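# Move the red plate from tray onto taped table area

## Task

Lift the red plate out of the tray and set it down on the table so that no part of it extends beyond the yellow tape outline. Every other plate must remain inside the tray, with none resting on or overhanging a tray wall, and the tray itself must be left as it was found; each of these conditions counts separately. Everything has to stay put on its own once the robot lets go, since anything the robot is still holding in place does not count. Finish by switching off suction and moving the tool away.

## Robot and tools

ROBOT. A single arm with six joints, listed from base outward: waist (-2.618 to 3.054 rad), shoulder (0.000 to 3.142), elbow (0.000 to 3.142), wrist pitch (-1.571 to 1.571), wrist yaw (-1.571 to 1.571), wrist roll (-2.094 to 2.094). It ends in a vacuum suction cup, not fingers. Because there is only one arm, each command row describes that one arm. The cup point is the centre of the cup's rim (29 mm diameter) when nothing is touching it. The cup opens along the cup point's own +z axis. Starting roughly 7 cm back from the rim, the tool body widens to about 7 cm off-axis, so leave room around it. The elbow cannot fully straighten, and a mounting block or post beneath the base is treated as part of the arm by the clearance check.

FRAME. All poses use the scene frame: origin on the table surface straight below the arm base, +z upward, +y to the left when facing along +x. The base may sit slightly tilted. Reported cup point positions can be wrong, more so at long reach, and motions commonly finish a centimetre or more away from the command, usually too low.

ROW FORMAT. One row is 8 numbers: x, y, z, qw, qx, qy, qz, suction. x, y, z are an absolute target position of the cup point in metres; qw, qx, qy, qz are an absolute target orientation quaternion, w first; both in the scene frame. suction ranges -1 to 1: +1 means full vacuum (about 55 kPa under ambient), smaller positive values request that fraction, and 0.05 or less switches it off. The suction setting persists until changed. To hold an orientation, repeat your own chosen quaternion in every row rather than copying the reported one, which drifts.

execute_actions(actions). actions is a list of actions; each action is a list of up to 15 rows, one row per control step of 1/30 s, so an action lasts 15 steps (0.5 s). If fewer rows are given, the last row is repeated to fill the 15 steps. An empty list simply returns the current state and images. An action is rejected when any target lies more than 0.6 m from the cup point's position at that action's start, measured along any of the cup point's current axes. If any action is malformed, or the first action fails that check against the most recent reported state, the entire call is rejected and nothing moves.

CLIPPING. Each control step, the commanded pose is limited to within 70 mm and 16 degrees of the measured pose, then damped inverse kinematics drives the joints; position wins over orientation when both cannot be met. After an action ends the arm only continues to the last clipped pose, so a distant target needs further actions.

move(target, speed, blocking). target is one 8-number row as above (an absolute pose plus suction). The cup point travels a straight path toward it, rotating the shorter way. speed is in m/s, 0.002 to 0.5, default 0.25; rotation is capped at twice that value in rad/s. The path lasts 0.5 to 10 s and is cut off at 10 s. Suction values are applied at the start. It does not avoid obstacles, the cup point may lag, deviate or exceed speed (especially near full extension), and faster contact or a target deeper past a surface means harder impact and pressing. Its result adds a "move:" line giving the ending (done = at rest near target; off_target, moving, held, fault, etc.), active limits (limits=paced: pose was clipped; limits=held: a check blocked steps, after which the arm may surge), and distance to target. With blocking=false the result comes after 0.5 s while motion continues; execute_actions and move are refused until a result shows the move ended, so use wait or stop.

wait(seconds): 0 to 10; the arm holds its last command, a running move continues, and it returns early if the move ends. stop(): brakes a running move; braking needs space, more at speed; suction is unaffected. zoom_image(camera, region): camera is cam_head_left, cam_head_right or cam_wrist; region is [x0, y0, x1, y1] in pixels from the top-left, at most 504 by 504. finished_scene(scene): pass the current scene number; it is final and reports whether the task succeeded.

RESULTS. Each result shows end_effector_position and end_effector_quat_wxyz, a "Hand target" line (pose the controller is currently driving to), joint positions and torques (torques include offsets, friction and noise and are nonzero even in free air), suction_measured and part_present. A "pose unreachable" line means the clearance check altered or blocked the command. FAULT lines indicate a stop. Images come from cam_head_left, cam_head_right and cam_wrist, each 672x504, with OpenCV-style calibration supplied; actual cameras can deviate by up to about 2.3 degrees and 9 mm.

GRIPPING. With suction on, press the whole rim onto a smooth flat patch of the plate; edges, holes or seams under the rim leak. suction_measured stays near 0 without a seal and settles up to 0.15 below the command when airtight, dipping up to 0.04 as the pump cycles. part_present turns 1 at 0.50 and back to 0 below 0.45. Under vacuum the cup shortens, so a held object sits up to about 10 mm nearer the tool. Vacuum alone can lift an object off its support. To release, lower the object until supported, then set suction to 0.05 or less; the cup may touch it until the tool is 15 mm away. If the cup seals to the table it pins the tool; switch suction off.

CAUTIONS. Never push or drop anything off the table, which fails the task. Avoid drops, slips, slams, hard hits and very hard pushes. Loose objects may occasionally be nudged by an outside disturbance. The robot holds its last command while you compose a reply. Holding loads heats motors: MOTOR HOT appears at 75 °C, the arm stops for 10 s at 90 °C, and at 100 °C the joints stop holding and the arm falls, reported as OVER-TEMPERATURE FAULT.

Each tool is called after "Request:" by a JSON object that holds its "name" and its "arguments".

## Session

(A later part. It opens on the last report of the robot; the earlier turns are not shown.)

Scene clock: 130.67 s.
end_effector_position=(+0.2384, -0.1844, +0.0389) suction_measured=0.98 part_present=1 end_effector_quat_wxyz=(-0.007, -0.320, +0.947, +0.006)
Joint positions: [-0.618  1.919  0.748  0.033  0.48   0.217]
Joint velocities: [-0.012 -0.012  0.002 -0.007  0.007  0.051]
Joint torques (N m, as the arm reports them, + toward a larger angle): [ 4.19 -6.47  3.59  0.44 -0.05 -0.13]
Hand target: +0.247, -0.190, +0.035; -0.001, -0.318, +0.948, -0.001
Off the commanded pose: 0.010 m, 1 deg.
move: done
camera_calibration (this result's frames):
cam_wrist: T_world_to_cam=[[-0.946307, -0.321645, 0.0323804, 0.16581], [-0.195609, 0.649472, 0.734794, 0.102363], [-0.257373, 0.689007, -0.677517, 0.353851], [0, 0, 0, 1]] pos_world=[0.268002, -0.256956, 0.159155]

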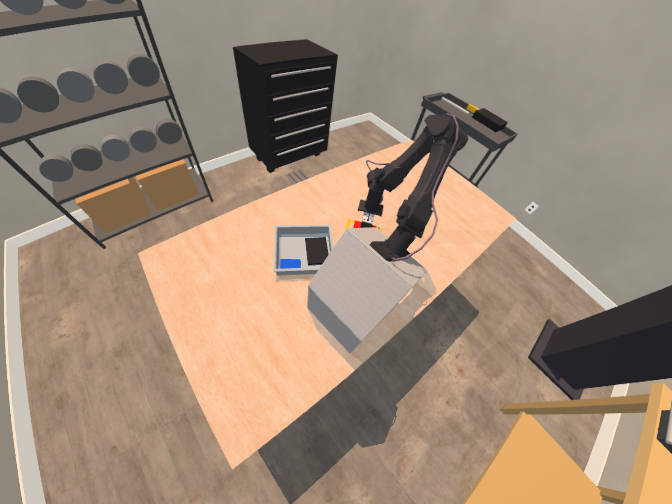

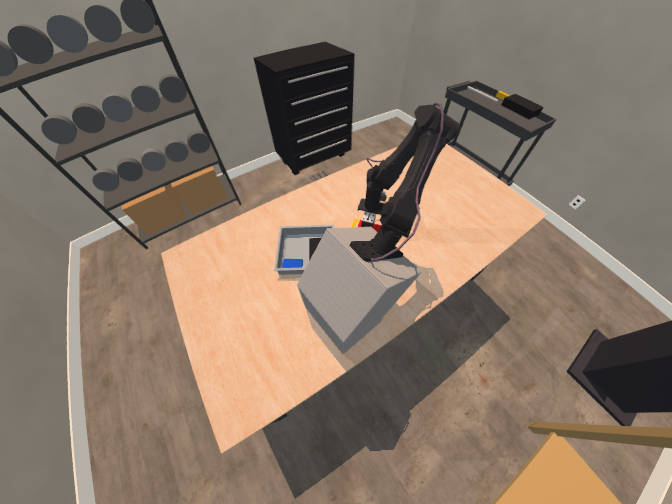

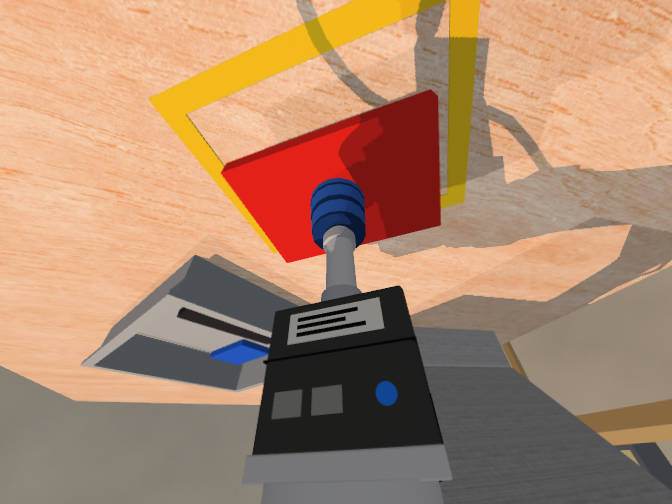

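Request:
{"name": "execute_actions", "arguments": {"actions": [[[0.2473,-0.1891,0.0346,0,0.3173,-0.9483,0,1],[0.2475,-0.1891,0.0338,0,0.3173,-0.9483,0,1],[0.2478,-0.1892,0.0326,0,0.3173,-0.9483,0,1],[0.2481,-0.1893,0.031,0,0.3173,-0.9483,0,1],[0.2483,-0.1893,0.0292,0,0.3173,-0.9483,0,1],[0.2486,-0.1894,0.0274,0,0.3173,-0.9483,0,1],[0.2489,-0.1895,0.0256,0,0.3173,-0.9483,0,1],[0.2491,-0.1895,0.0238,0,0.3173,-0.9483,0,1],[0.2494,-0.1896,0.022,0,0.3173,-0.9483,0,1],[0.2497,-0.1897,0.0202,0,0.3173,-0.9483,0,1],[0.2499,-0.1897,0.0184,0,0.3173,-0.9483,0,1],[0.2502,-0.1898,0.0166,0,0.3173,-0.9483,0,1],[0.2505,-0.1899,0.0148,0,0.3173,-0.9483,0,1],[0.2507,-0.1899,0.0134,0,0.3173,-0.9483,0,1],[0.251,-0.19,0.0124,0,0.3173,-0.9483,0,1]],[[0.251,-0.19,0.0117,0,0.3173,-0.9483,0,1],[0.251,-0.19,0.011,0,0.3173,-0.9483,0,1],[0.251,-0.19,0.0103,0,0.3173,-0.9483,0,1],[0.251,-0.19,0.0096,0,0.3173,-0.9483,0,1],[0.251,-0.19,0.0089,0,0.3173,-0.9483,0,1],[0.251,-0.19,0.0082,0,0.3173,-0.9483,0,1],[0.251,-0.19,0.0075,0,0.3173,-0.9483,0,1],[0.251,-0.19,0.0068,0,0.3173,-0.9483,0,1],[0.251,-0.19,0.0061,0,0.3173,-0.9483,0,1],[0.251,-0.19,0.0054,0,0.3173,-0.9483,0,1],[0.251,-0.19,0.0047,0,0.3173,-0.9483,0,1],[0.251,-0.19,0.004,0,0.3173,-0.9483,0,1],[0.251,-0.19,0.0033,0,0.3173,-0.9483,0,1],[0.251,-0.19,0.0026,0,0.3173,-0.9483,0,1],[0.251,-0.19,0.002,0,0.3173,-0.9483,0,1]]]}}

Request:
{"name": "wait", "arguments": {"seconds": 0.3}}

Scene clock: 152.40 s.
end_effector_position=(+0.2418, -0.1834, +0.0080) suction_measured=0.98 part_present=1 end_effector_quat_wxyz=(-0.007, -0.320, +0.947, +0.009)
Joint positions: [-0.657  2.047  0.798  0.123  0.461  0.179]
Joint velocities: [-0.027  0.076  0.017  0.11  -0.007 -0.007]
Joint torques (N m, as the arm reports them, + toward a larger angle): [ 4.35 -7.    2.97  0.44 -0.05 -0.1 ]
Hand target: +0.251, -0.190, +0.003; -0.000, -0.318, +0.948, -0.000
Off the commanded pose: 0.013 m, 1 deg.
camera_calibration (this result's frames):
cam_wrist: T_world_to_cam=[[-0.946095, -0.322244, 0.032595, 0.170202], [-0.19434, 0.645303, 0.738794, 0.123966], [-0.259105, 0.692635, -0.673143, 0.334154], [0, 0, 0, 1]] pos_world=[0.2717, -0.256596, 0.1278]

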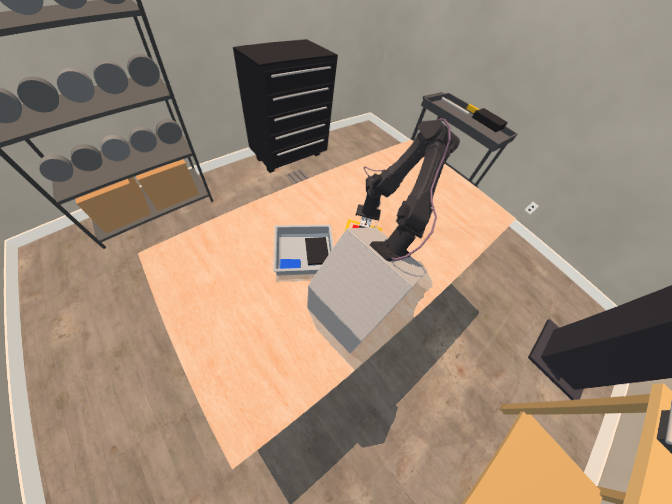

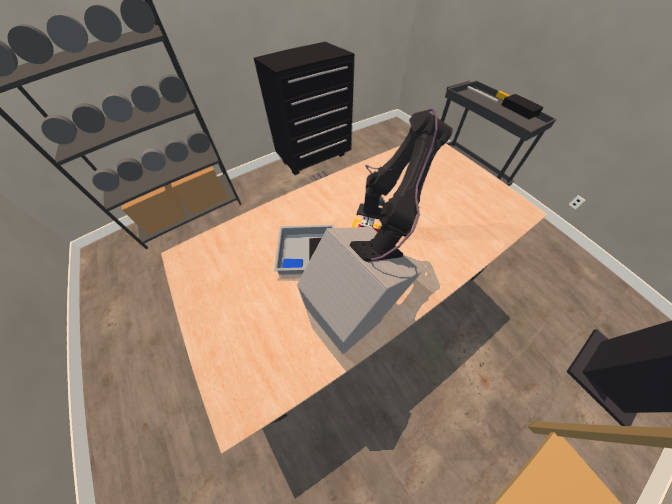

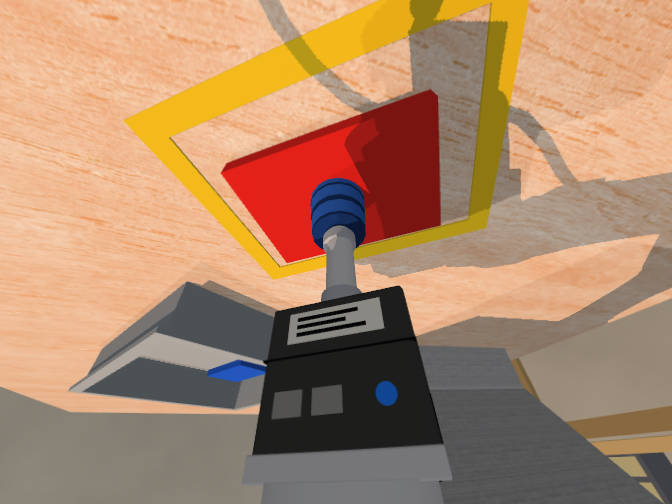

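Scene clock: 152.70 s.
end_effector_position=(+0.2423, -0.1836, +0.0066) suction_measured=0.98 part_present=1 end_effector_quat_wxyz=(-0.007, -0.321, +0.947, +0.008)
Joint positions: [-0.659  2.053  0.799  0.131  0.459  0.176]
Joint velocities: [-0.002 -0.027  0.007 -0.007 -0.022 -0.051]
Joint torques (N m, as the arm reports them, + toward a larger angle): [ 4.36 -7.04  3.03  0.47 -0.07 -0.11]
Hand target: +0.251, -0.190, +0.003; -0.000, -0.317, +0.948, -0.000
Off the commanded pose: 0.012 m, 1 deg.
wait: 0.30 s; at rest by 0.17 s
camera_calibration (this result's frames):
cam_wrist: T_world_to_cam=[[-0.946048, -0.322554, 0.0308617, 0.170617], [-0.196187, 0.645997, 0.737698, 0.125827], [-0.257884, 0.691843, -0.674425, 0.333083], [0, 0, 0, 1]] pos_world=[0.271994, -0.256691, 0.126552]

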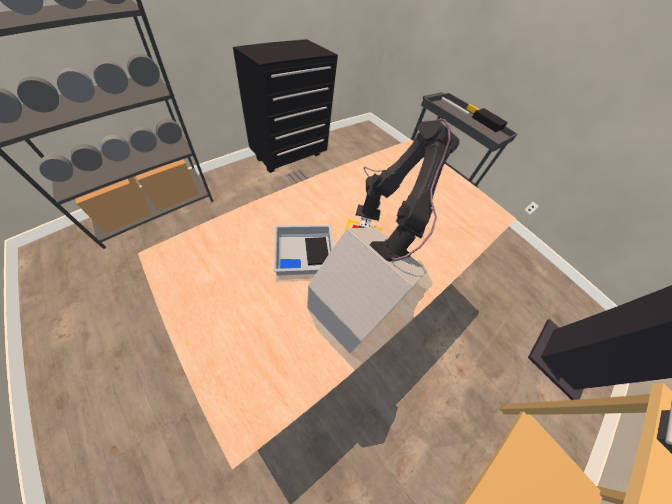

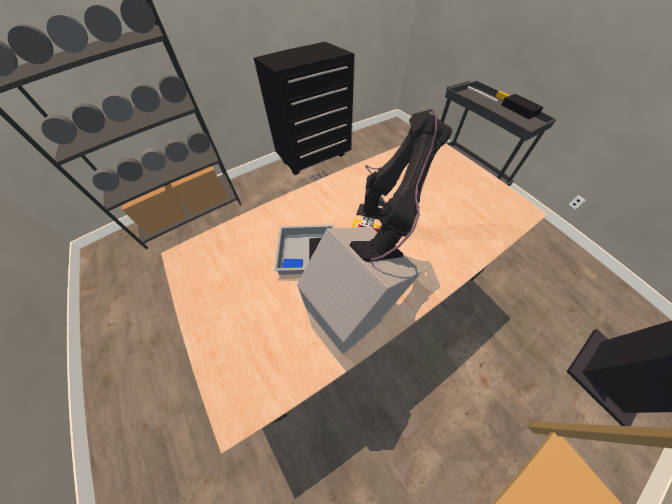

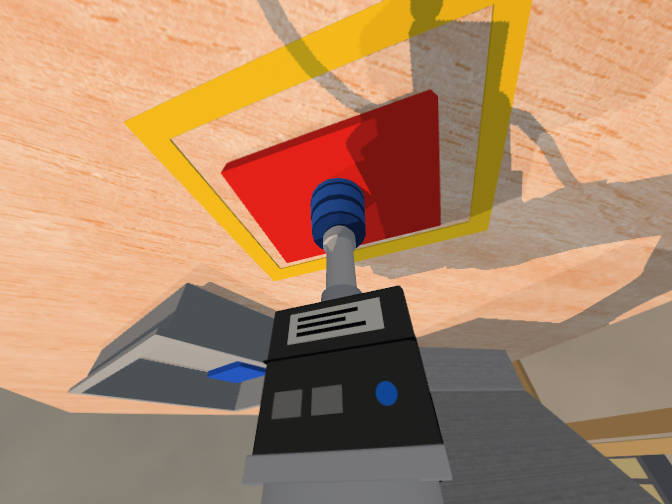

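Request:
{"name": "execute_actions", "arguments": {"actions": [[[0.251,-0.1901,0.0016,0,0.3173,-0.9483,0,1],[0.251,-0.1902,0.0011,0,0.3173,-0.9483,0,1],[0.251,-0.1903,0.0006,0,0.3173,-0.9483,0,1],[0.251,-0.1904,0.0001,0,0.3173,-0.9483,0,1],[0.251,-0.1905,-0.0004,0,0.3173,-0.9483,0,1],[0.251,-0.1906,-0.0009,0,0.3173,-0.9483,0,1],[0.251,-0.1907,-0.0014,0,0.3173,-0.9483,0,1],[0.251,-0.1908,-0.0019,0,0.3173,-0.9483,0,1],[0.251,-0.1909,-0.0024,0,0.3173,-0.9483,0,1],[0.251,-0.191,-0.0029,0,0.3173,-0.9483,0,1],[0.251,-0.191,-0.0034,0,0.3173,-0.9483,0,1],[0.251,-0.191,-0.0039,0,0.3173,-0.9483,0,1],[0.251,-0.191,-0.0044,0,0.3173,-0.9483,0,1],[0.251,-0.191,-0.0048,0,0.3173,-0.9483,0,1],[0.251,-0.191,-0.005,0,0.3173,-0.9483,0,1]]]}}

Scene clock: 157.03 s.
end_effector_position=(+0.2426, -0.1832, +0.0041) suction_measured=0.98 part_present=1 end_effector_quat_wxyz=(-0.005, -0.323, +0.947, +0.007)
Joint positions: [-0.662  2.062  0.799  0.144  0.456  0.167]
Joint velocities: [ 0.022  0.002  0.012  0.066 -0.022 -0.022]
Joint torques (N m, as the arm reports them, + toward a larger angle): [ 3.63 -5.86  3.84  0.54 -0.07 -0.09]
Hand target: +0.250, -0.191, -0.004; -0.000, -0.317, +0.948, -0.000
Off the commanded pose: 0.015 m, 1 deg.
camera_calibration (this result's frames):
cam_wrist: T_world_to_cam=[[-0.944803, -0.326444, 0.0279544, 0.170069], [-0.201147, 0.645278, 0.736991, 0.1285], [-0.258625, 0.690689, -0.675324, 0.331226], [0, 0, 0, 1]] pos_world=[0.272192, -0.256174, 0.124227]

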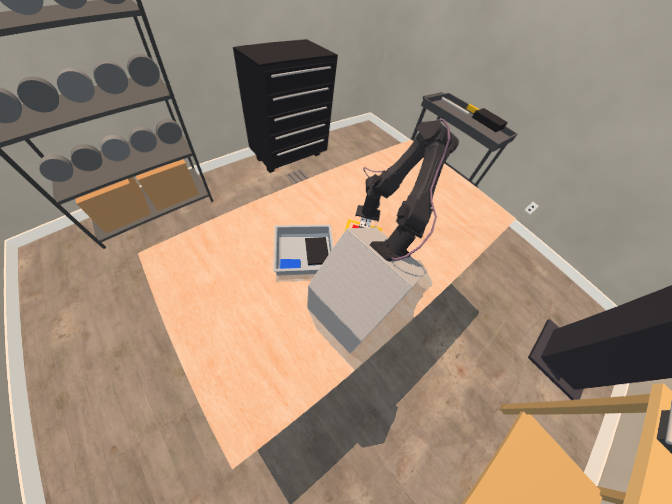

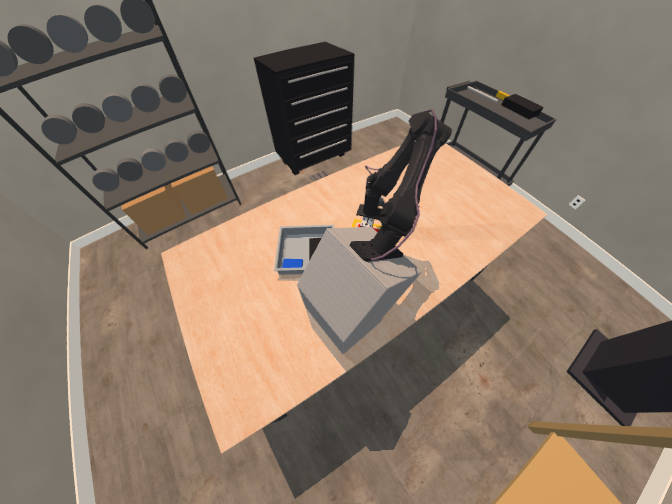

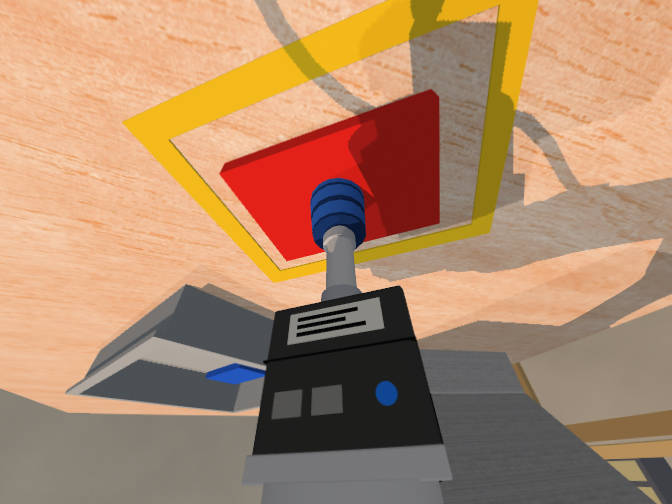

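Request:
{"name": "execute_actions", "arguments": {"actions": [[[0.251,-0.191,-0.005,0,0.3173,-0.9483,0,0],[0.250,-0.190,-0.0045,0,0.3173,-0.9483,0,0],[0.249,-0.189,-0.004,0,0.3173,-0.9483,0,0],[0.248,-0.188,-0.0035,0,0.3173,-0.9483,0,0],[0.247,-0.187,-0.003,0,0.3173,-0.9483,0,0],[0.246,-0.186,-0.0025,0,0.3173,-0.9483,0,0],[0.245,-0.185,-0.002,0,0.3173,-0.9483,0,0],[0.244,-0.1842,-0.0015,0,0.3173,-0.9483,0,0],[0.243,-0.1834,-0.001,0,0.3173,-0.9483,0,0],[0.242,-0.1826,-0.0005,0,0.3173,-0.9483,0,0],[0.241,-0.1818,0.0,0,0.3173,-0.9483,0,0],[0.2405,-0.1812,0.0007,0,0.3173,-0.9483,0,0],[0.24,-0.1808,0.0014,0,0.3173,-0.9483,0,0],[0.2395,-0.1804,0.0021,0,0.3173,-0.9483,0,0],[0.239,-0.18,0.003,0,0.3173,-0.9483,0,0]]]}}

Scene clock: 162.80 s.
end_effector_position=(+0.2424, -0.1835, +0.0050) suction_measured=0.00 part_present=0 end_effector_quat_wxyz=(-0.003, -0.322, +0.947, +0.004)
Joint positions: [-0.662  2.057  0.789  0.157  0.455  0.165]
Joint velocities: [-0.007 -0.056 -0.095  0.066  0.081 -0.11 ]
Joint torques (N m, as the arm reports them, + toward a larger angle): [ 4.49 -7.62 -1.13  0.59 -0.04  0.01]
Hand target: +0.239, -0.180, +0.003; -0.000, -0.317, +0.948, +0.001
Off the commanded pose: 0.005 m, 1 deg.
camera_calibration (this result's frames):
cam_wrist: T_world_to_cam=[[-0.94541, -0.324967, 0.024408, 0.170208], [-0.204088, 0.648804, 0.733077, 0.129381], [-0.254062, 0.688077, -0.679708, 0.330356], [0, 0, 0, 1]] pos_world=[0.271253, -0.255941, 0.125544]

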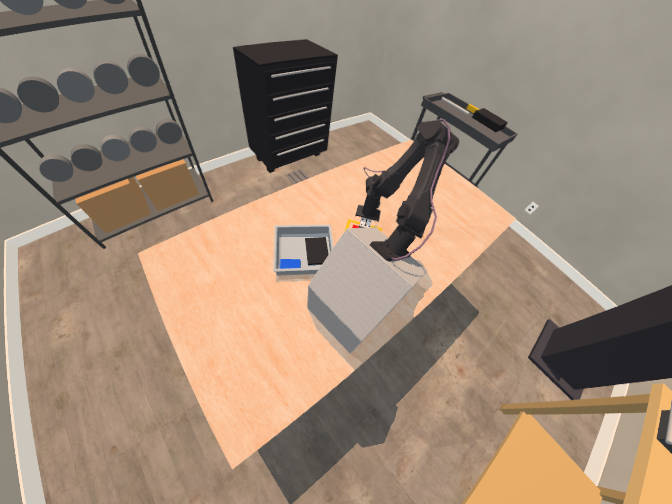

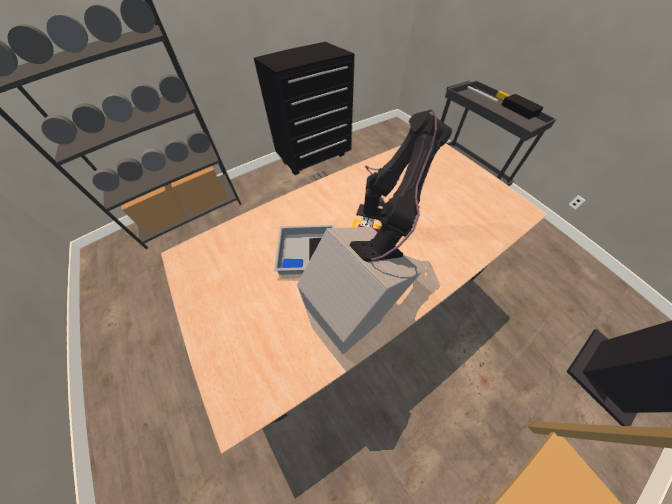

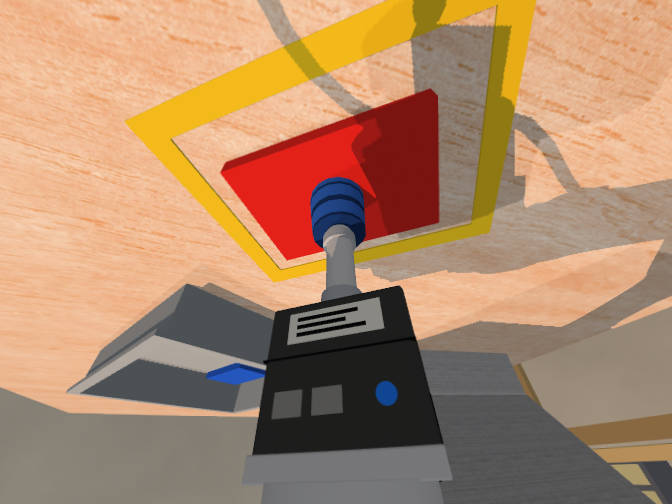

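Request:
{"name": "execute_actions", "arguments": {"actions": [[[0.2389,-0.1799,0.0031,0,0.3173,-0.9483,0,0],[0.2387,-0.1798,0.0035,0,0.3173,-0.9483,0,0],[0.2385,-0.1797,0.0043,0,0.3173,-0.9483,0,0],[0.2383,-0.1795,0.0056,0,0.3173,-0.9483,0,0],[0.2381,-0.1794,0.0075,0,0.3173,-0.9483,0,0],[0.2379,-0.1793,0.01,0,0.3173,-0.9483,0,0],[0.2377,-0.1791,0.0133,0,0.3173,-0.9483,0,0],[0.2375,-0.179,0.0173,0,0.3173,-0.9483,0,0],[0.2373,-0.1789,0.0221,0,0.3173,-0.9483,0,0],[0.2371,-0.1787,0.0276,0,0.3173,-0.9483,0,0],[0.237,-0.1786,0.0336,0,0.3173,-0.9483,0,0],[0.237,-0.1785,0.0401,0,0.3173,-0.9483,0,0],[0.237,-0.1785,0.0471,0,0.3173,-0.9483,0,0],[0.237,-0.1785,0.0542,0,0.3173,-0.9483,0,0],[0.237,-0.1785,0.0615,0,0.3173,-0.9483,0,0]],[[0.237,-0.1785,0.0688,0,0.3173,-0.9483,0,0],[0.237,-0.1785,0.0759,0,0.3173,-0.9483,0,0],[0.237,-0.1785,0.0829,0,0.3173,-0.9483,0,0],[0.237,-0.1785,0.0894,0,0.3173,-0.9483,0,0],[0.237,-0.1785,0.0954,0,0.3173,-0.9483,0,0],[0.237,-0.1785,0.1009,0,0.3173,-0.9483,0,0],[0.237,-0.1785,0.1057,0,0.3173,-0.9483,0,0],[0.237,-0.1785,0.1099,0,0.3173,-0.9483,0,0],[0.237,-0.1785,0.1132,0,0.3173,-0.9483,0,0],[0.237,-0.1785,0.1158,0,0.3173,-0.9483,0,0],[0.237,-0.1785,0.1178,0,0.3173,-0.9483,0,0],[0.237,-0.1785,0.119,0,0.3173,-0.9483,0,0],[0.237,-0.1785,0.1197,0,0.3173,-0.9483,0,0],[0.237,-0.1785,0.12,0,0.3173,-0.9483,0,0],[0.237,-0.1785,0.12,0,0.3173,-0.9483,0,0]]]}}

Scene clock: 168.60 s.
end_effector_position=(+0.2533, -0.1883, +0.1158) suction_measured=0.00 part_present=0 end_effector_quat_wxyz=(+0.023, -0.310, +0.950, -0.019)
Joint positions: [-0.482  1.622  0.702 -0.2    0.515  0.339]
Joint velocities: [ 0.056 -0.007 -0.007 -0.388  0.037  0.256]
Joint torques (N m, as the arm reports them, + toward a larger angle): [ 5.23 -7.46  3.1   0.25  0.07  0.1 ]
Hand target: +0.238, -0.178, +0.119; +0.002, -0.317, +0.948, -0.001
Off the commanded pose: 0.019 m, 4 deg.
camera_calibration (this result's frames):
cam_wrist: T_world_to_cam=[[-0.953288, -0.300625, -0.0294353, 0.189053], [-0.233927, 0.673092, 0.701588, 0.0692834], [-0.191102, 0.675701, -0.711975, 0.397196], [0, 0, 0, 1]] pos_world=[0.272335, -0.258186, 0.23975]

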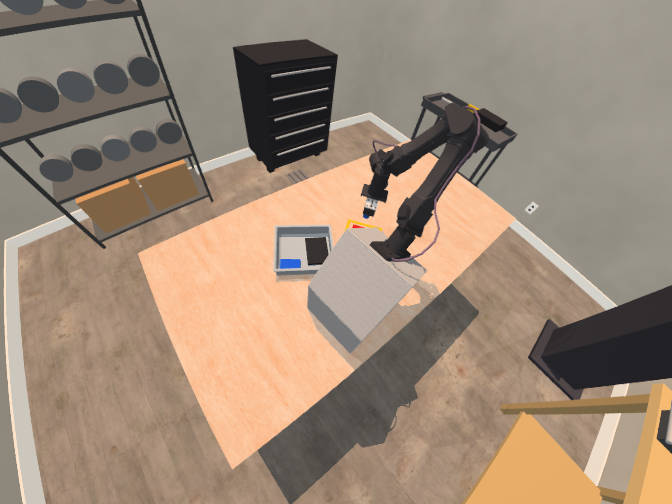

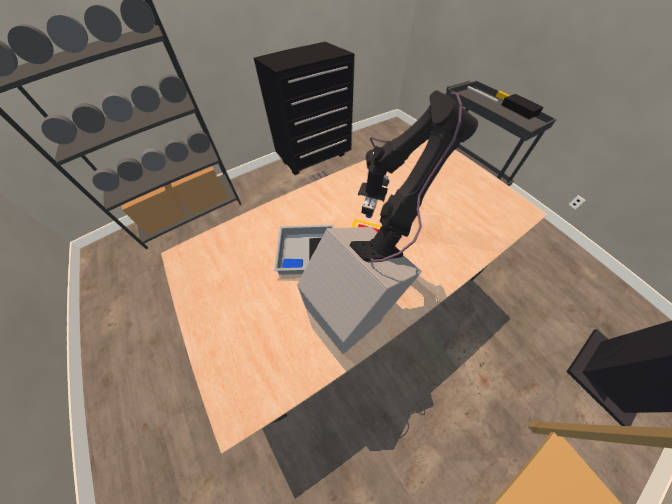

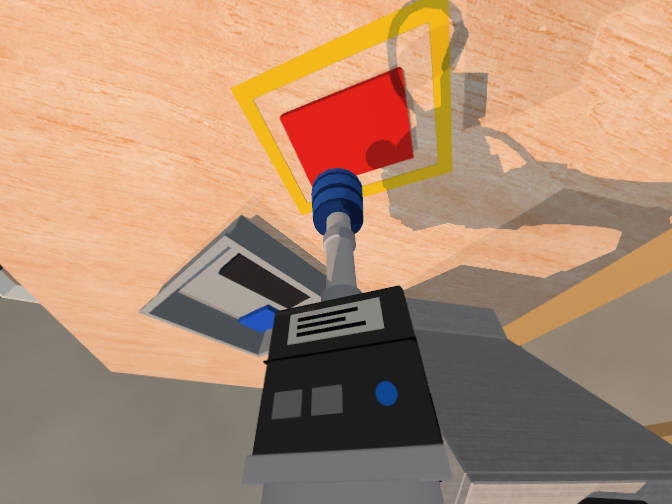

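The red plate is inside the outline. When I lifted it, its corner brushed the tray wall and turned the tray about 2° (up to 9 mm at a corner). I'll nudge the tray back gently from inside the near wall.

Request:
{"name": "move", "arguments": {"target": [0.300, 0.207, 0.10, 0, 0.4848, -0.8746, 0, 0], "speed": 0.3}}

Scene clock: 207.83 s.
end_effector_position=(+0.3075, +0.2114, +0.1034) suction_measured=0.00 part_present=0 end_effector_quat_wxyz=(+0.013, -0.483, +0.875, +0.011)
Joint positions: [ 0.534  2.763  1.422 -0.508  0.553  1.188]
Joint velocities: [ 0.002 -0.007  0.022  0.022 -0.022 -0.037]
Joint torques (N m, as the arm reports them, + toward a larger angle): [ 8.21 -9.39  6.67  0.18 -0.07  0.07]
Hand target: +0.306, +0.213, +0.101; +0.007, -0.485, +0.875, +0.010
Off the commanded pose: 0.009 m, 2 deg.
move: done
camera_calibration (this result's frames):
cam_wrist: T_world_to_cam=[[-0.774463, -0.632501, -0.0122426, 0.373874], [-0.433327, 0.516287, 0.738699, -0.087739], [-0.460907, 0.5774, -0.673924, 0.22846], [0, 0, 0, 1]] pos_world=[0.356831, 0.149861, 0.223355]

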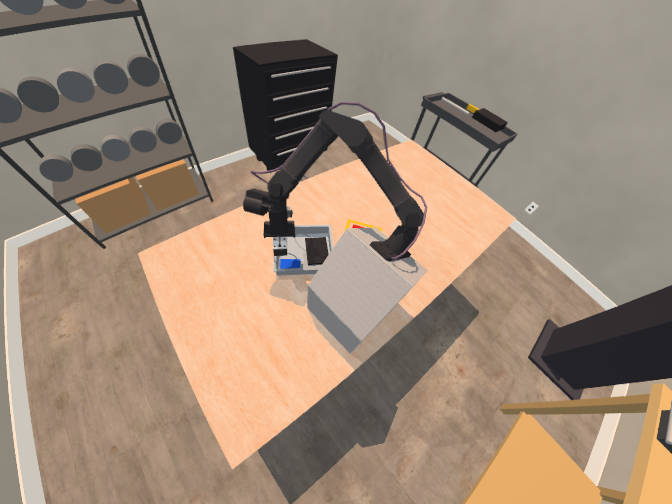

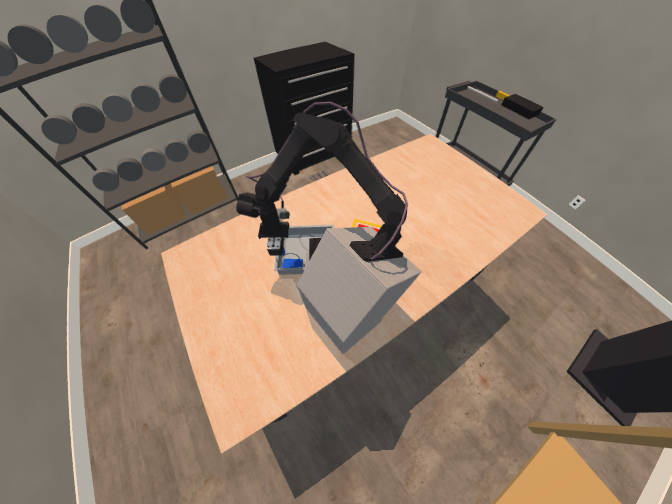

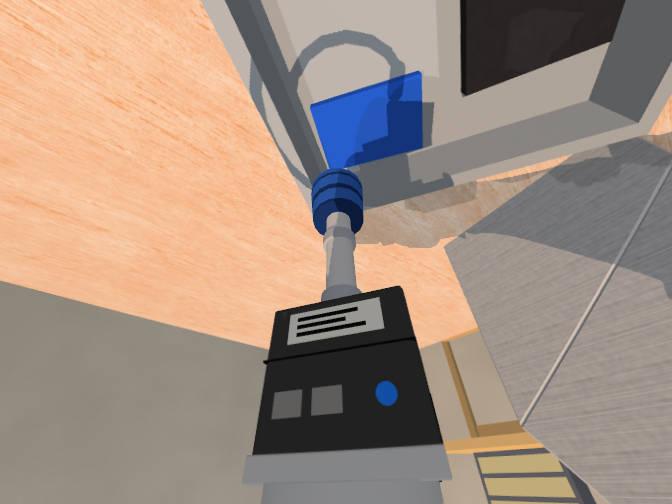

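Request:
{"name": "zoom_image", "arguments": {"camera": "cam_wrist", "region": [200, 0, 480, 240]}}

Request:
{"name": "zoom_image", "arguments": {"camera": "cam_head_left", "region": [270, 220, 340, 285]}}

Region (200, 0, 480, 240) of cam_wrist's 672x504 image, scaled by 1.800, with more detail than that image has; it fills the top 432 rows of this view, and the rest is white.

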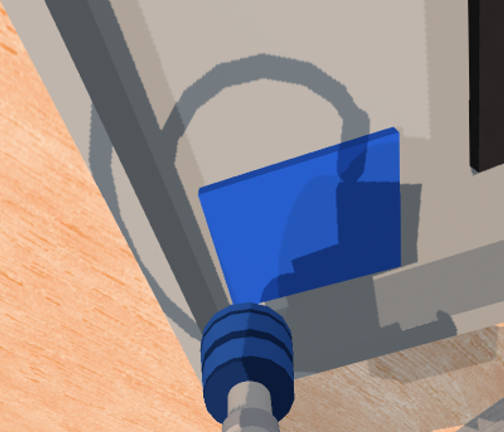

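Region (270, 220, 340, 285) of cam_head_left's 672x504 image, scaled by 7.200, with more detail than that image has; it fills the top 468 rows of this view, and the rest is white.

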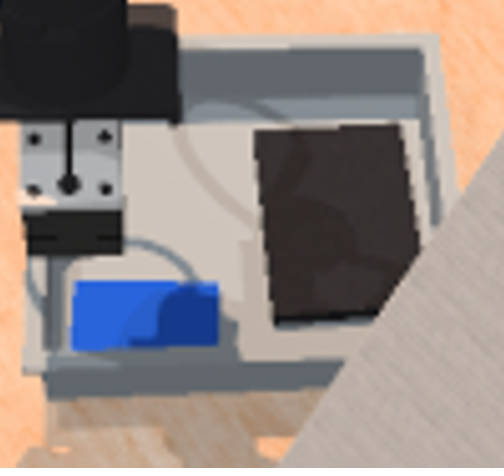

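Request:
{"name": "execute_actions", "arguments": {"actions": [[[0.306,0.213,0.101,0,0.4848,-0.8746,0,0],[0.306,0.213,0.1008,0,0.4848,-0.8746,0,0],[0.306,0.213,0.1004,0,0.4848,-0.8746,0,0],[0.306,0.213,0.0997,0,0.4848,-0.8746,0,0],[0.306,0.213,0.0985,0,0.4848,-0.8746,0,0],[0.306,0.2131,0.0969,0,0.4848,-0.8746,0,0],[0.306,0.2132,0.0949,0,0.4848,-0.8746,0,0],[0.306,0.2133,0.0925,0,0.4848,-0.8746,0,0],[0.306,0.2134,0.0896,0,0.4848,-0.8746,0,0],[0.306,0.2135,0.0863,0,0.4848,-0.8746,0,0],[0.306,0.2136,0.0827,0,0.4848,-0.8746,0,0],[0.306,0.2137,0.0788,0,0.4848,-0.8746,0,0],[0.306,0.2138,0.0746,0,0.4848,-0.8746,0,0],[0.306,0.2139,0.0704,0,0.4848,-0.8746,0,0],[0.306,0.214,0.066,0,0.4848,-0.8746,0,0]],[[0.306,0.2141,0.0616,0,0.4848,-0.8746,0,0],[0.306,0.2142,0.0574,0,0.4848,-0.8746,0,0],[0.306,0.2143,0.0532,0,0.4848,-0.8746,0,0],[0.306,0.2144,0.0493,0,0.4848,-0.8746,0,0],[0.306,0.2145,0.0457,0,0.4848,-0.8746,0,0],[0.306,0.2146,0.0424,0,0.4848,-0.8746,0,0],[0.306,0.2147,0.0395,0,0.4848,-0.8746,0,0],[0.306,0.2148,0.0371,0,0.4848,-0.8746,0,0],[0.306,0.2149,0.0351,0,0.4848,-0.8746,0,0],[0.306,0.215,0.0335,0,0.4848,-0.8746,0,0],[0.306,0.215,0.0323,0,0.4848,-0.8746,0,0],[0.306,0.215,0.0316,0,0.4848,-0.8746,0,0],[0.306,0.215,0.0312,0,0.4848,-0.8746,0,0],[0.306,0.215,0.031,0,0.4848,-0.8746,0,0],[0.306,0.215,0.031,0,0.4848,-0.8746,0,0]]]}}

Scene clock: 227.87 s.
end_effector_position=(+0.2920, +0.2094, +0.0338) suction_measured=0.00 part_present=0 end_effector_quat_wxyz=(-0.017, -0.488, +0.873, +0.006)
Joint positions: [ 0.444  2.951  1.481 -0.397  0.583  1.116]
Joint velocities: [-0.002  0.002  0.012  0.066  0.066 -0.051]
Joint torques (N m, as the arm reports them, + toward a larger angle): [ 7.81 -9.82  5.9   0.39  0.08 -0.12]
Hand target: +0.306, +0.214, +0.032; -0.001, -0.484, +0.875, -0.001
Off the commanded pose: 0.015 m, 2 deg.
camera_calibration (this result's frames):
cam_wrist: T_world_to_cam=[[-0.766925, -0.639793, 0.049912, 0.356969], [-0.402778, 0.540442, 0.73871, -0.0559906], [-0.499596, 0.546431, -0.672173, 0.193273], [0, 0, 0, 1]] pos_world=[0.347775, 0.153036, 0.153457]

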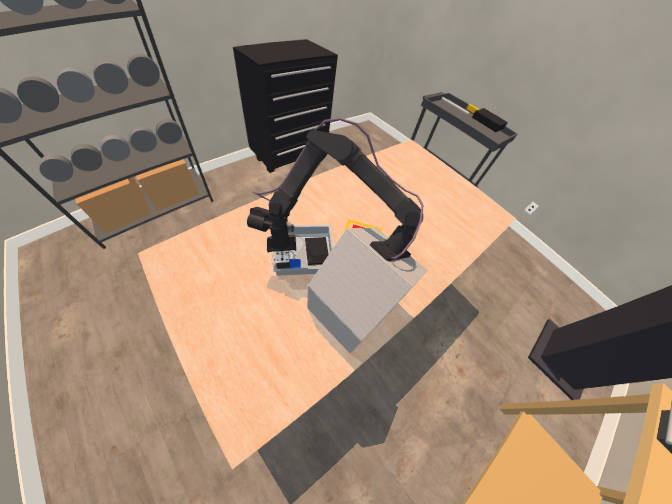

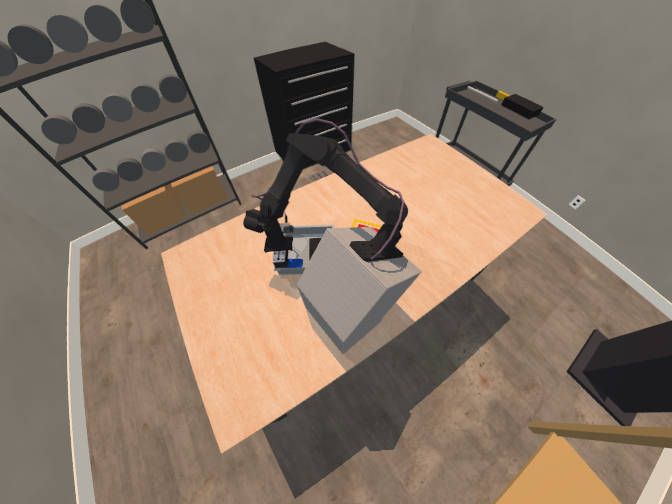

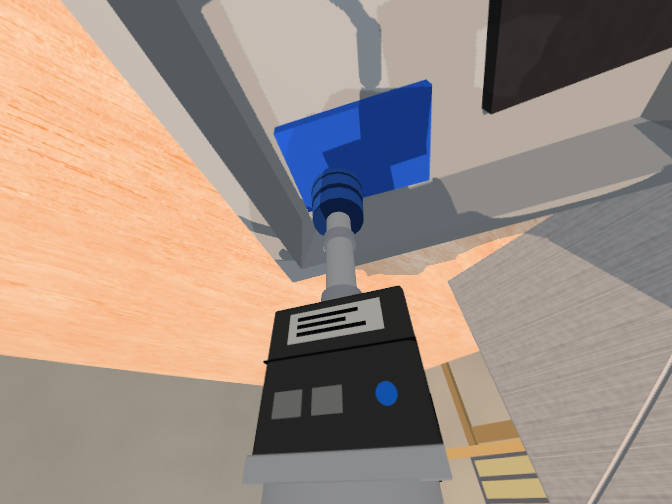

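Request:
{"name": "execute_actions", "arguments": {"actions": []}}

Request:
{"name": "zoom_image", "arguments": {"camera": "cam_wrist", "region": [230, 120, 510, 300]}}

Request:
{"name": "zoom_image", "arguments": {"camera": "cam_head_left", "region": [270, 220, 340, 285]}}

Scene clock: 229.47 s.
end_effector_position=(+0.2975, +0.2120, +0.0341) suction_measured=0.00 part_present=0 end_effector_quat_wxyz=(-0.009, -0.487, +0.873, +0.005)
Joint positions: [ 0.444  2.951  1.485 -0.381  0.585  1.106]
Joint velocities: [-0.007 -0.022  0.007 -0.051  0.037  0.125]
Joint torques (N m, as the arm reports them, + toward a larger angle): [ 7.79 -9.84  5.69  0.45  0.08 -0.11]
Hand target: +0.306, +0.214, +0.032; -0.001, -0.484, +0.875, -0.001
Off the commanded pose: 0.009 m, 1 deg.
camera_calibration (this result's frames):
cam_wrist: T_world_to_cam=[[-0.768695, -0.638737, 0.0335005, 0.363763], [-0.413126, 0.535802, 0.736371, -0.051225], [-0.488297, 0.552205, -0.675748, 0.190383], [0, 0, 0, 1]] pos_world=[0.351424, 0.154665, 0.154186]

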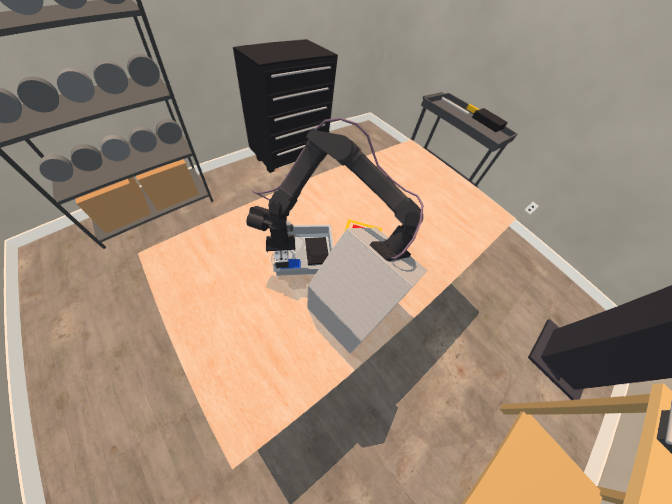

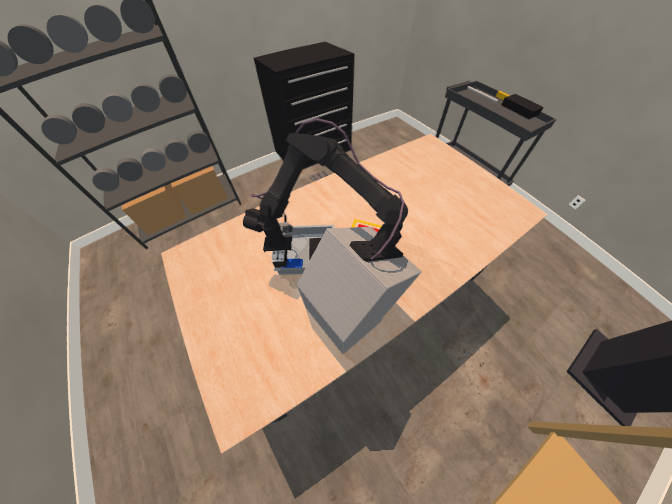

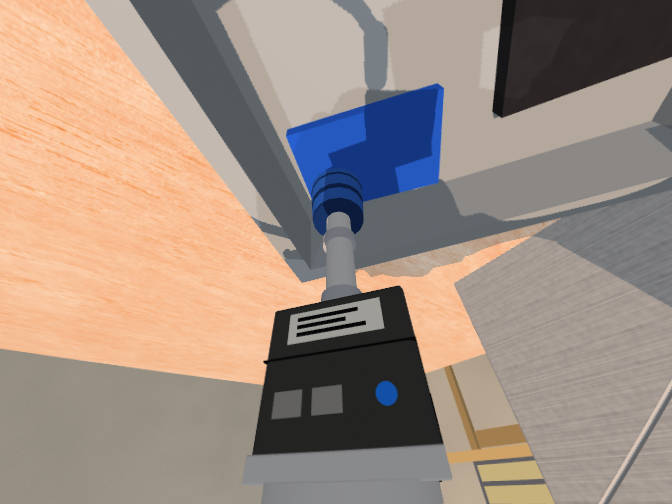

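Region (230, 120, 510, 300) of cam_wrist's 672x504 image, scaled by 1.800, with more detail than that image has; it fills the top 324 rows of this view, and the rest is white.

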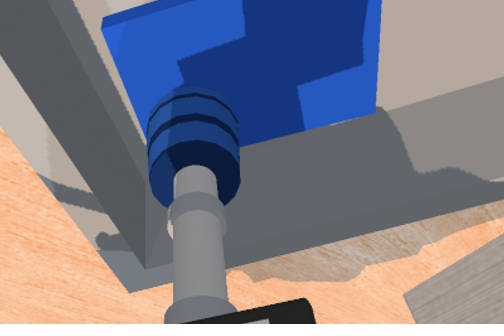

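Region (270, 220, 340, 285) of cam_head_left's 672x504 image, scaled by 7.200, with more detail than that image has; it fills the top 468 rows of this view, and the rest is white.

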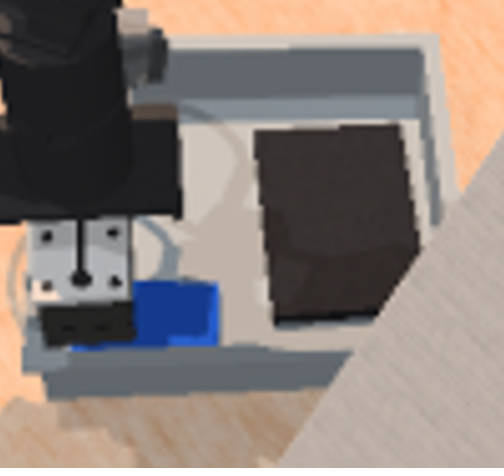

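Request:
{"name": "execute_actions", "arguments": {"actions": [[[0.3057,0.2151,0.031,0,0.4848,-0.8746,0,0],[0.3052,0.2153,0.031,0,0.4848,-0.8746,0,0],[0.3045,0.2156,0.031,0,0.4848,-0.8746,0,0],[0.3036,0.2159,0.031,0,0.4848,-0.8746,0,0],[0.3027,0.2163,0.031,0,0.4848,-0.8746,0,0],[0.3018,0.2166,0.031,0,0.4848,-0.8746,0,0],[0.3009,0.217,0.031,0,0.4848,-0.8746,0,0],[0.3,0.2174,0.031,0,0.4848,-0.8746,0,0],[0.2991,0.2177,0.031,0,0.4848,-0.8746,0,0],[0.2982,0.2181,0.031,0,0.4848,-0.8746,0,0],[0.2973,0.2184,0.031,0,0.4848,-0.8746,0,0],[0.2964,0.2188,0.031,0,0.4848,-0.8746,0,0],[0.2955,0.2191,0.031,0,0.4848,-0.8746,0,0],[0.2946,0.2195,0.031,0,0.4848,-0.8746,0,0],[0.2937,0.2198,0.031,0,0.4848,-0.8746,0,0]],[[0.2928,0.2202,0.031,0,0.4848,-0.8746,0,0],[0.2919,0.2205,0.031,0,0.4848,-0.8746,0,0],[0.291,0.2209,0.031,0,0.4848,-0.8746,0,0],[0.2901,0.2212,0.031,0,0.4848,-0.8746,0,0],[0.2892,0.2216,0.031,0,0.4848,-0.8746,0,0],[0.2883,0.222,0.031,0,0.4848,-0.8746,0,0],[0.2874,0.2223,0.031,0,0.4848,-0.8746,0,0],[0.2865,0.2227,0.031,0,0.4848,-0.8746,0,0],[0.2856,0.223,0.031,0,0.4848,-0.8746,0,0],[0.2848,0.2234,0.031,0,0.4848,-0.8746,0,0],[0.2841,0.2237,0.031,0,0.4848,-0.8746,0,0],[0.2835,0.224,0.031,0,0.4848,-0.8746,0,0],[0.283,0.2242,0.031,0,0.4848,-0.8746,0,0],[0.2827,0.2243,0.031,0,0.4848,-0.8746,0,0],[0.2825,0.2244,0.031,0,0.4848,-0.8746,0,0]]]}}

Scene clock: 242.97 s.
end_effector_position=(+0.3047, +0.2242, +0.0397) suction_measured=0.00 part_present=0 end_effector_quat_wxyz=(+0.013, -0.475, +0.880, +0.003)
Joint positions: [ 0.473  2.951  1.485 -0.347  0.585  1.139]
Joint velocities: [ 0.017  0.017 -0.022 -0.007 -0.022  0.154]
Joint torques (N m, as the arm reports them, + toward a larger angle): [ 9.48 -9.2   1.14  0.53 -0.05  0.08]
Hand target: +0.283, +0.224, +0.031; -0.000, -0.485, +0.875, +0.000
Off the commanded pose: 0.024 m, 2 deg.
camera_calibration (this result's frames):
cam_wrist: T_world_to_cam=[[-0.787128, -0.616726, -0.00881427, 0.37919], [-0.427763, 0.535548, 0.728153, -0.0541269], [-0.444351, 0.576921, -0.685358, 0.172384], [0, 0, 0, 1]] pos_world=[0.351917, 0.163392, 0.1609]

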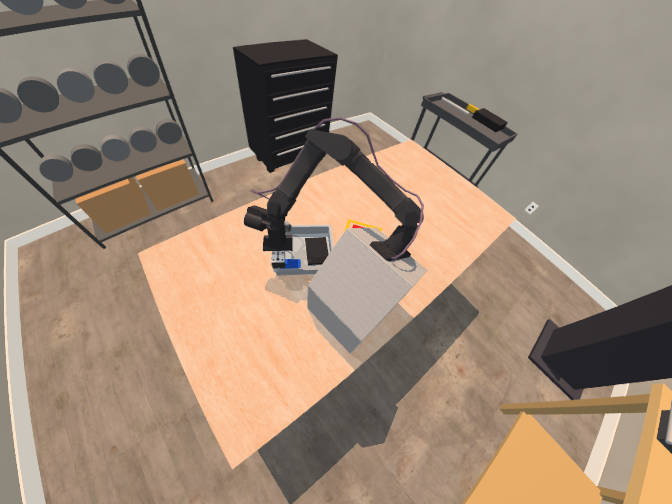

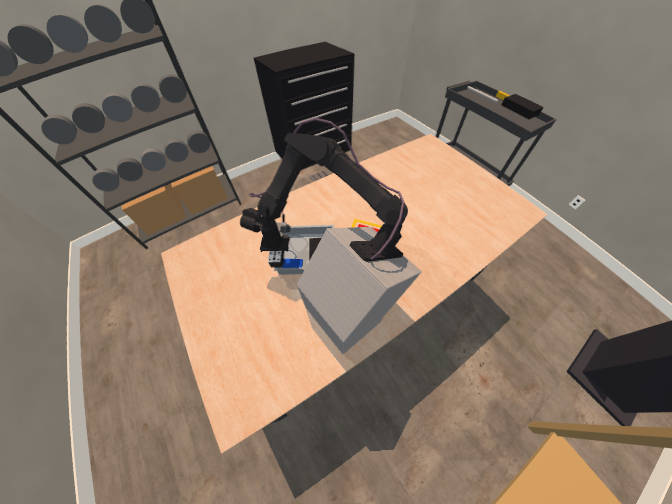

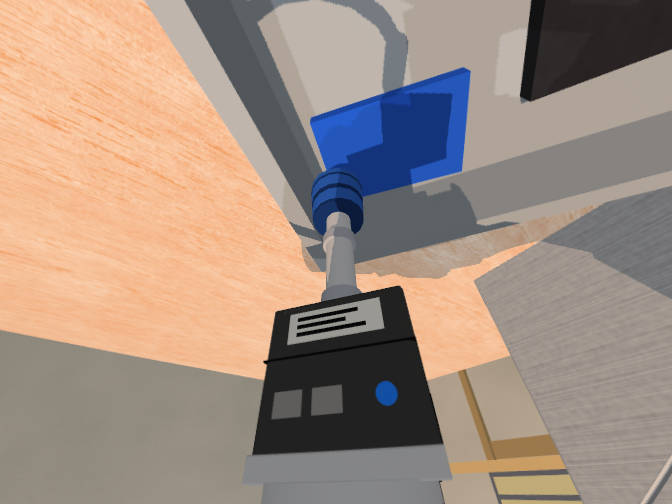

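Request:
{"name": "execute_actions", "arguments": {"actions": []}}

Request:
{"name": "zoom_image", "arguments": {"camera": "cam_head_left", "region": [270, 220, 340, 285]}}

Scene clock: 245.27 s.
end_effector_position=(+0.3052, +0.2249, +0.0400) suction_measured=0.00 part_present=0 end_effector_quat_wxyz=(+0.014, -0.472, +0.882, +0.003)
Joint positions: [ 0.474  2.951  1.485 -0.344  0.585  1.145]
Joint velocities: [ 0.002 -0.022  0.002 -0.007 -0.066 -0.022]
Joint torques (N m, as the arm reports them, + toward a larger angle): [ 9.5  -9.17  1.13  0.55 -0.07  0.08]
Hand target: +0.283, +0.224, +0.031; -0.000, -0.485, +0.875, +0.000
Off the commanded pose: 0.024 m, 2 deg.
camera_calibration (this result's frames):
cam_wrist: T_world_to_cam=[[-0.791198, -0.61145, -0.011605, 0.380221], [-0.42596, 0.537365, 0.727871, -0.0553669], [-0.438821, 0.580833, -0.685616, 0.16986], [0, 0, 0, 1]] pos_world=[0.351784, 0.163578, 0.161171]

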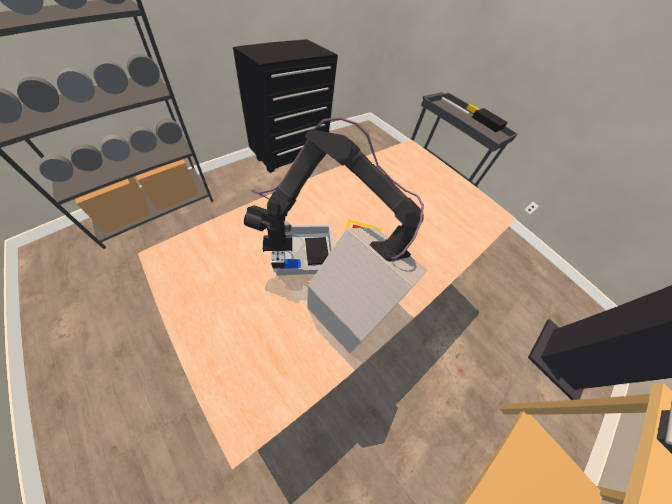

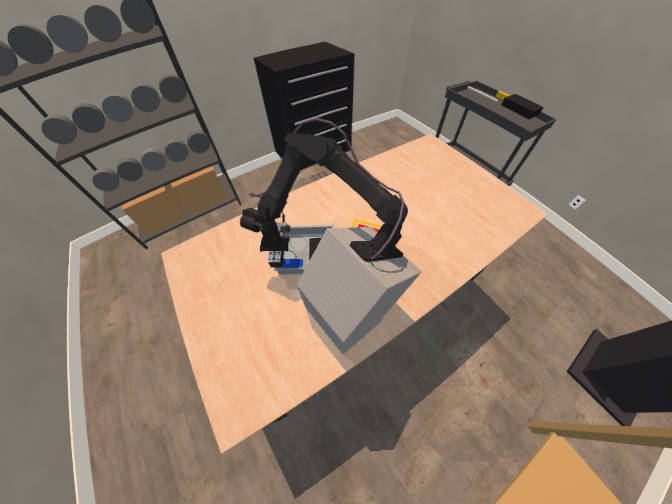

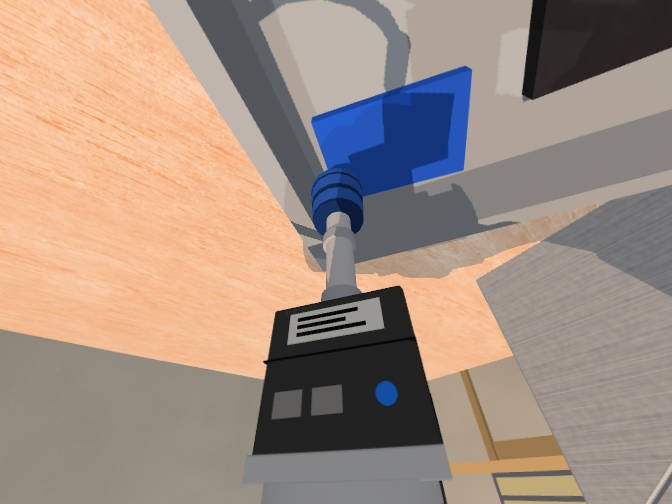

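Region (270, 220, 340, 285) of cam_head_left's 672x504 image, scaled by 7.200, with more detail than that image has; it fills the top 468 rows of this view, and the rest is white.

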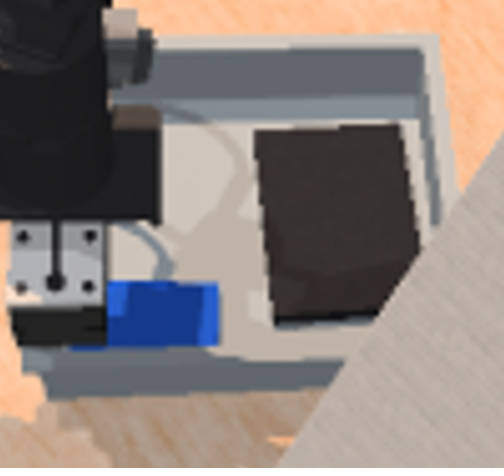

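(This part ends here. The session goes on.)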